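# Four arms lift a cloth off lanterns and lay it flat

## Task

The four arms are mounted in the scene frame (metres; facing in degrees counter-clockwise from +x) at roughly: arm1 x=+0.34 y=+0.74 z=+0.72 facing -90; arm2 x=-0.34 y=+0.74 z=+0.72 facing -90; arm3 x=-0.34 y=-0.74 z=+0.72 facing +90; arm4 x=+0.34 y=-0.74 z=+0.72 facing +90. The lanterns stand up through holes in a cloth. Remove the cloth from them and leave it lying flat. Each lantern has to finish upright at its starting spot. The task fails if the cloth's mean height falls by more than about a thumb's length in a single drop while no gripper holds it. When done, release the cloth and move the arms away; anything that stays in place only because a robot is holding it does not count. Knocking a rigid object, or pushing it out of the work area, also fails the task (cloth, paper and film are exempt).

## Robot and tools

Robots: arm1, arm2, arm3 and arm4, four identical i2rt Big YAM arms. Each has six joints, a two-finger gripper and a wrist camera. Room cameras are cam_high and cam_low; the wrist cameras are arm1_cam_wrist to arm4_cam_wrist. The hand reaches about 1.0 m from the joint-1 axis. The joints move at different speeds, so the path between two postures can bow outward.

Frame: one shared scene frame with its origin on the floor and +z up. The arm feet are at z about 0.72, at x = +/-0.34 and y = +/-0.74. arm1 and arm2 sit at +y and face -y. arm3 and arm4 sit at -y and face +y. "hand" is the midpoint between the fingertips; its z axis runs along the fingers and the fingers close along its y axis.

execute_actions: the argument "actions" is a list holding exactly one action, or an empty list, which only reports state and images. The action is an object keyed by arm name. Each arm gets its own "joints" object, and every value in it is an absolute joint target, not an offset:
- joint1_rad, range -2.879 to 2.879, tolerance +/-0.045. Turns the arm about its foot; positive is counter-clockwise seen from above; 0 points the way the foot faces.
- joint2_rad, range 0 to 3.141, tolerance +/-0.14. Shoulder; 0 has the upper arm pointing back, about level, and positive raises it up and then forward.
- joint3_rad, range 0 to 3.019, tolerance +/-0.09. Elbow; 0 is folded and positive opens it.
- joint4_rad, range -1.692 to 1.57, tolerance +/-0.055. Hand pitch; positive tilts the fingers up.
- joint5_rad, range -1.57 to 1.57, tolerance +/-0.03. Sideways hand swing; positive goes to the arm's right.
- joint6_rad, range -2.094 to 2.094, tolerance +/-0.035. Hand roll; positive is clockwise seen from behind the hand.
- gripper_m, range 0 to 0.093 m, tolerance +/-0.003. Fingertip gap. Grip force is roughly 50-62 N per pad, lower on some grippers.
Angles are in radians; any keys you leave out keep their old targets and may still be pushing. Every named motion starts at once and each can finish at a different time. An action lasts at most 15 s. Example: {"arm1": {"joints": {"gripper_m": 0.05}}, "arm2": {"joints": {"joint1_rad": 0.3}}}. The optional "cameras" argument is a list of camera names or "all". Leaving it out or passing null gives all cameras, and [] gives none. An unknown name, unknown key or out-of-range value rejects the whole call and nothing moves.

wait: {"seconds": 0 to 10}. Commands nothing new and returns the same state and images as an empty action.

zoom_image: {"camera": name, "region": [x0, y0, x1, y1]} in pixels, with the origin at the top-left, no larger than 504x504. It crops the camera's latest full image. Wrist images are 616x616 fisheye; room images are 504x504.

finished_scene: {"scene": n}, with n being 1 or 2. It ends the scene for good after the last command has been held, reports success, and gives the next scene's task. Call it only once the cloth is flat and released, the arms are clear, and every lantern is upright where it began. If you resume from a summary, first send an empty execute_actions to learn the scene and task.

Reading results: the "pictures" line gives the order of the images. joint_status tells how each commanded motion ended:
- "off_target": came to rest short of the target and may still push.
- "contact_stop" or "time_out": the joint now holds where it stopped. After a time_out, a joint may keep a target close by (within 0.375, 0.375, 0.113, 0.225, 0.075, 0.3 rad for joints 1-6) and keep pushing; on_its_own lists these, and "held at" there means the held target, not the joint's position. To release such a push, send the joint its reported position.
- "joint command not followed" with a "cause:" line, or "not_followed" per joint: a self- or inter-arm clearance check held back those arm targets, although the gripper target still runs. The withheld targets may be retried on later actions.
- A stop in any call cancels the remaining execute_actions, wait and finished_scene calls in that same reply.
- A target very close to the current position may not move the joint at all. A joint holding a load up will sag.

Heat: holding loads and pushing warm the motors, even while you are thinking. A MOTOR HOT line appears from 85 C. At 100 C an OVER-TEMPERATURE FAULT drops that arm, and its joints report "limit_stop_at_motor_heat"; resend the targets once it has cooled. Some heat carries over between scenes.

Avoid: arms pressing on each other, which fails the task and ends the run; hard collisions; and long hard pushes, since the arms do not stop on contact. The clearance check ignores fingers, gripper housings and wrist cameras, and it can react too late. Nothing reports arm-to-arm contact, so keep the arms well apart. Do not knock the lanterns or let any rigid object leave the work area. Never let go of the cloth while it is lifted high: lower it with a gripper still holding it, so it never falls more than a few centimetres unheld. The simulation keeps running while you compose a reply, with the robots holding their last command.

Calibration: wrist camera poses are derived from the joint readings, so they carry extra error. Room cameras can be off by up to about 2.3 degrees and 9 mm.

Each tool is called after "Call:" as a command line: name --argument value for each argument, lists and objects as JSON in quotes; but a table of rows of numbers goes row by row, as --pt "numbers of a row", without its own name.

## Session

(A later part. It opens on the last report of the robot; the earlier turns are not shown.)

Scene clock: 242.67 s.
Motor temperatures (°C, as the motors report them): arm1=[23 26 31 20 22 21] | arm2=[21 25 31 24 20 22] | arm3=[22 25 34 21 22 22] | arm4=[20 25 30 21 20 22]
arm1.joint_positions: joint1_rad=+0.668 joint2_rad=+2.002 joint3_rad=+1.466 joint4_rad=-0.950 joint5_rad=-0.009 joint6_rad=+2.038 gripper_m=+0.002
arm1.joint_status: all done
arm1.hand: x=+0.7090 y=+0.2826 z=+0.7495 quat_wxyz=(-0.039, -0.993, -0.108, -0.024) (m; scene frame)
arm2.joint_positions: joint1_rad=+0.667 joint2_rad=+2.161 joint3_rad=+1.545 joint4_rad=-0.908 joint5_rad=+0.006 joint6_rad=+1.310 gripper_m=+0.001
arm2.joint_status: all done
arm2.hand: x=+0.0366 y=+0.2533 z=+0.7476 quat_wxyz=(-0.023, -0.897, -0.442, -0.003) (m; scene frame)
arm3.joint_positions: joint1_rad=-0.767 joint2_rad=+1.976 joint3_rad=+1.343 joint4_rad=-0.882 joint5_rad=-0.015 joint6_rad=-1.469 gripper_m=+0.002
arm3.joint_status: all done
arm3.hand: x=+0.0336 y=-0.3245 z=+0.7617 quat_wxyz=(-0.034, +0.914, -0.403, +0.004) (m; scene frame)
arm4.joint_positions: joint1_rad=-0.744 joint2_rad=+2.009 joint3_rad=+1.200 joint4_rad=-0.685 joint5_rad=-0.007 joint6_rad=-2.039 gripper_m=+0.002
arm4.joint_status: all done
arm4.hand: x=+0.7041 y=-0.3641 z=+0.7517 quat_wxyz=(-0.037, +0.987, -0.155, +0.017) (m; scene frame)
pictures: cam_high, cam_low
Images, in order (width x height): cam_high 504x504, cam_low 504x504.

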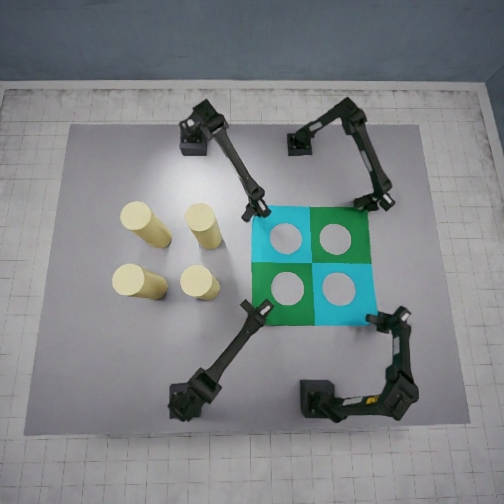

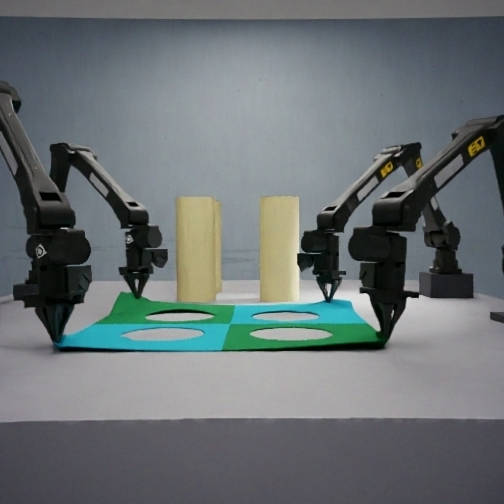

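The cloth is down on the table. Releasing and lifting clear.

Call:
execute_actions --actions '[{"arm1": {"joints": {"gripper_m": 0.06}}, "arm2": {"joints": {"gripper_m": 0.06}}, "arm3": {"joints": {"gripper_m": 0.06}}, "arm4": {"joints": {"gripper_m": 0.06}}}]' --cameras '[]'

Call:
execute_actions --actions '[{"arm1": {"joints": {"joint2_rad": 1.665, "joint3_rad": 1.648, "joint4_rad": -1.21}}, "arm2": {"joints": {"joint2_rad": 1.755, "joint3_rad": 1.595, "joint4_rad": -1.065}}, "arm3": {"joints": {"joint2_rad": 1.595, "joint3_rad": 1.472, "joint4_rad": -1.10}}, "arm4": {"joints": {"joint2_rad": 1.545, "joint3_rad": 1.265, "joint4_rad": -0.952}}}]'

Scene clock: 246.20 s.
Motor temperatures (°C, as the motors report them): arm1=[23 26 30 20 22 21] | arm2=[21 25 30 24 20 22] | arm3=[22 26 33 21 22 22] | arm4=[20 26 29 21 20 22]
arm1.joint_positions: joint1_rad=+0.672 joint2_rad=+2.002 joint3_rad=+1.466 joint4_rad=-0.950 joint5_rad=-0.013 joint6_rad=+2.038 gripper_m=+0.060
arm1.joint_status: all done
arm1.hand: x=+0.7113 y=+0.2845 z=+0.7495 quat_wxyz=(-0.038, -0.993, -0.110, -0.025) (m; scene frame)
arm2.joint_positions: joint1_rad=+0.667 joint2_rad=+2.161 joint3_rad=+1.540 joint4_rad=-0.908 joint5_rad=+0.005 joint6_rad=+1.310 gripper_m=+0.060
arm2.joint_status: all done
arm2.hand: x=+0.0353 y=+0.2552 z=+0.7460 quat_wxyz=(-0.020, -0.897, -0.442, -0.003) (m; scene frame)
arm3.joint_positions: joint1_rad=-0.767 joint2_rad=+1.976 joint3_rad=+1.338 joint4_rad=-0.882 joint5_rad=-0.013 joint6_rad=-1.469 gripper_m=+0.060
arm3.joint_status: all done
arm3.hand: x=+0.0322 y=-0.3264 z=+0.7601 quat_wxyz=(-0.032, +0.914, -0.403, +0.003) (m; scene frame)
arm4.joint_positions: joint1_rad=-0.744 joint2_rad=+2.009 joint3_rad=+1.200 joint4_rad=-0.685 joint5_rad=+0.001 joint6_rad=-2.039 gripper_m=+0.060
arm4.joint_status: all done
arm4.hand: x=+0.7050 y=-0.3650 z=+0.7517 quat_wxyz=(-0.034, +0.987, -0.155, +0.021) (m; scene frame)
pictures: none
No camera images: the call's "cameras" was empty. Leave "cameras" out to get every camera's image.

Scene clock: 247.80 s.
Motor temperatures (°C, as the motors report them): arm1=[23 26 30 20 22 21] | arm2=[21 25 30 24 20 22] | arm3=[22 26 33 21 22 22] | arm4=[20 26 29 21 20 22]
arm1.joint_positions: joint1_rad=+0.672 joint2_rad=+1.676 joint3_rad=+1.634 joint4_rad=-1.202 joint5_rad=-0.014 joint6_rad=+2.038 gripper_m=+0.060
arm1.joint_status: all done
arm1.hand: x=+0.7118 y=+0.2887 z=+0.9946 quat_wxyz=(-0.139, -0.980, -0.110, -0.091) (m; scene frame)
arm2.joint_positions: joint1_rad=+0.667 joint2_rad=+1.762 joint3_rad=+1.571 joint4_rad=-1.050 joint5_rad=+0.005 joint6_rad=+1.310 gripper_m=+0.060
arm2.joint_status: all done
arm2.hand: x=+0.0381 y=+0.2504 z=+0.9908 quat_wxyz=(-0.160, -0.885, -0.435, -0.031) (m; scene frame)
arm3.joint_positions: joint1_rad=-0.767 joint2_rad=+1.595 joint3_rad=+1.452 joint4_rad=-1.086 joint5_rad=-0.013 joint6_rad=-1.469 gripper_m=+0.060
arm3.joint_status: all done
arm3.hand: x=+0.0347 y=-0.3235 z=+1.0024 quat_wxyz=(-0.169, +0.901, -0.396, +0.048) (m; scene frame)
arm4.joint_positions: joint1_rad=-0.744 joint2_rad=+1.538 joint3_rad=+1.246 joint4_rad=-0.944 joint5_rad=+0.001 joint6_rad=-2.039 gripper_m=+0.060
arm4.joint_status: all done
arm4.hand: x=+0.7039 y=-0.3688 z=+0.9982 quat_wxyz=(-0.139, +0.974, -0.153, +0.096) (m; scene frame)
pictures: arm1_cam_wrist, arm2_cam_wrist, arm3_cam_wrist, arm4_cam_wrist, cam_high, cam_low
camera_calibration (this result's frames):
arm1_cam_wrist: T_world_to_cam=[[-0.189879, 0.935073, -0.299306, 0.165445], [0.659236, 0.347335, 0.666908, -1.22949], [0.727568, -0.0706812, -0.682385, 0.31177], [0, 0, 0, 1]] pos_world=[0.615103, 0.294378, 1.08222]
arm2_cam_wrist: T_world_to_cam=[[-0.755865, 0.573005, -0.316756, 0.206216], [0.386308, 0.780924, 0.490841, -0.69213], [0.528616, 0.248644, -0.811629, 0.843548], [0, 0, 0, 1]] pos_world=[-0.0226664, 0.212595, 1.08969]
arm3_cam_wrist: T_world_to_cam=[[0.697186, 0.631587, 0.33916, -0.158554], [0.42927, -0.746702, 0.508098, -0.757532], [0.574159, -0.208648, -0.791712, 0.83124], [0, 0, 0, 1]] pos_world=[-0.0415366, -0.292074, 1.09678]
arm4_cam_wrist: T_world_to_cam=[[0.265465, 0.91655, 0.299105, -0.148934], [0.620167, -0.399869, 0.674905, -1.25515], [0.738188, 0.00633168, -0.674566, 0.27666], [0, 0, 0, 1]] pos_world=[0.61371, -0.36714, 1.07828]
Images, in order (width x height): arm1_cam_wrist 616x616, arm2_cam_wrist 616x616, arm3_cam_wrist 616x616, arm4_cam_wrist 616x616, cam_high 504x504, cam_low 504x504.

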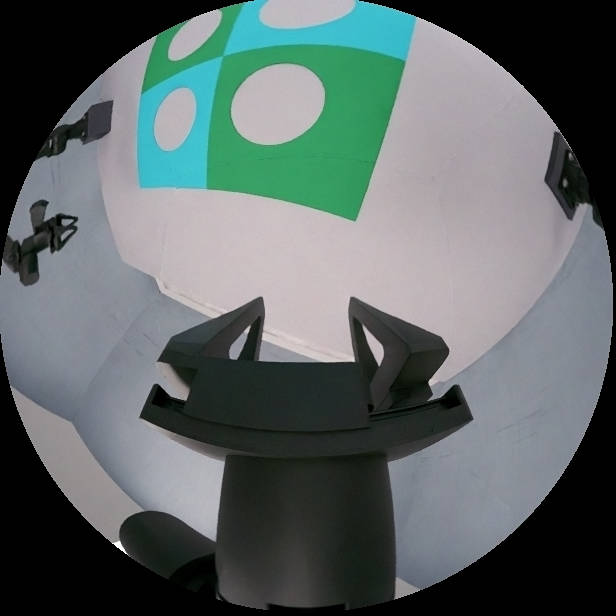

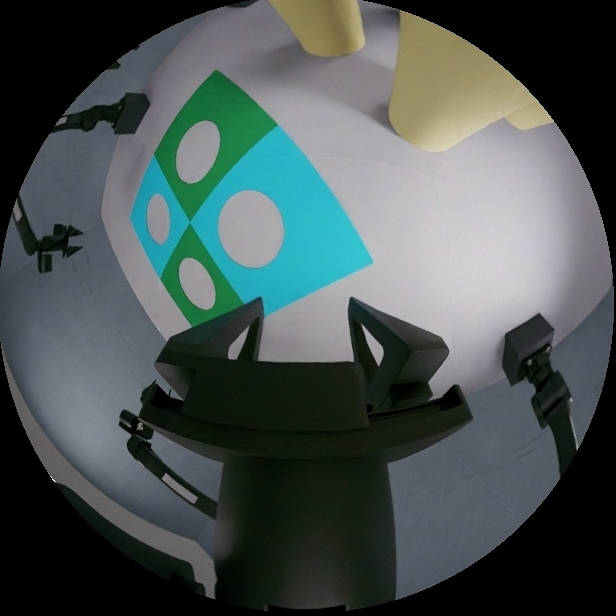

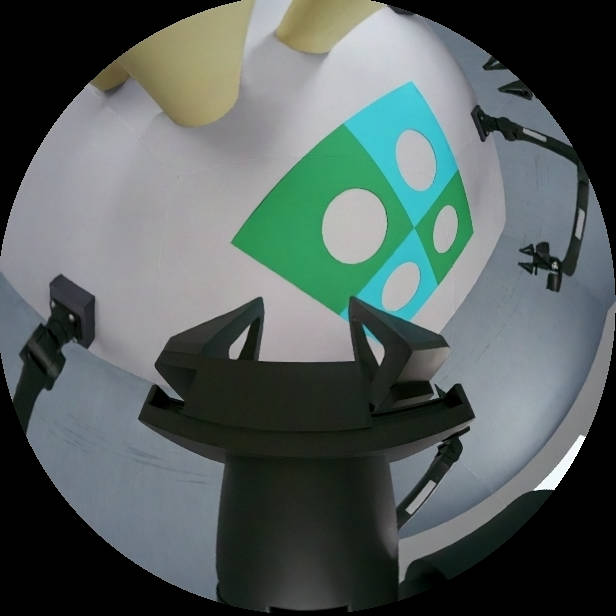

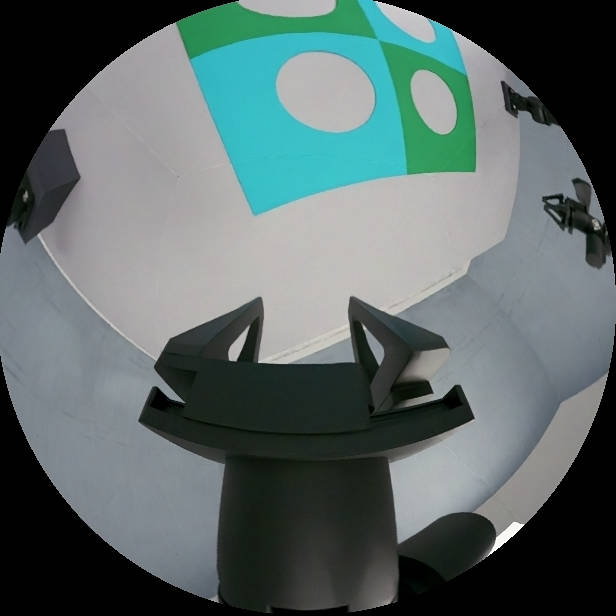

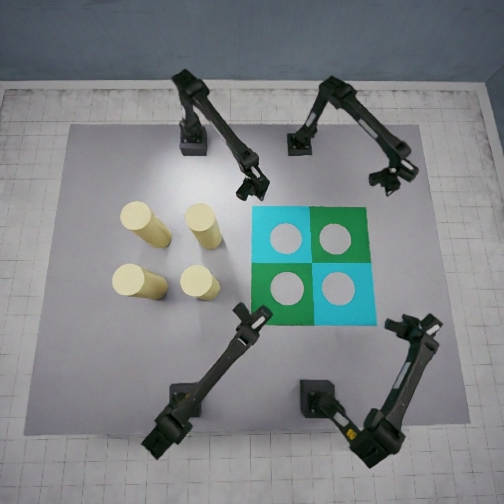

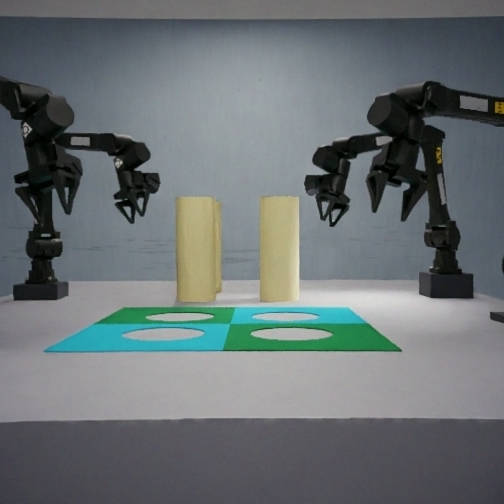

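The cloth lies flat, the lanterns are still standing, and the arms are clear.

Call:
finished_scene --scene 1

The scene is finished: the task was done.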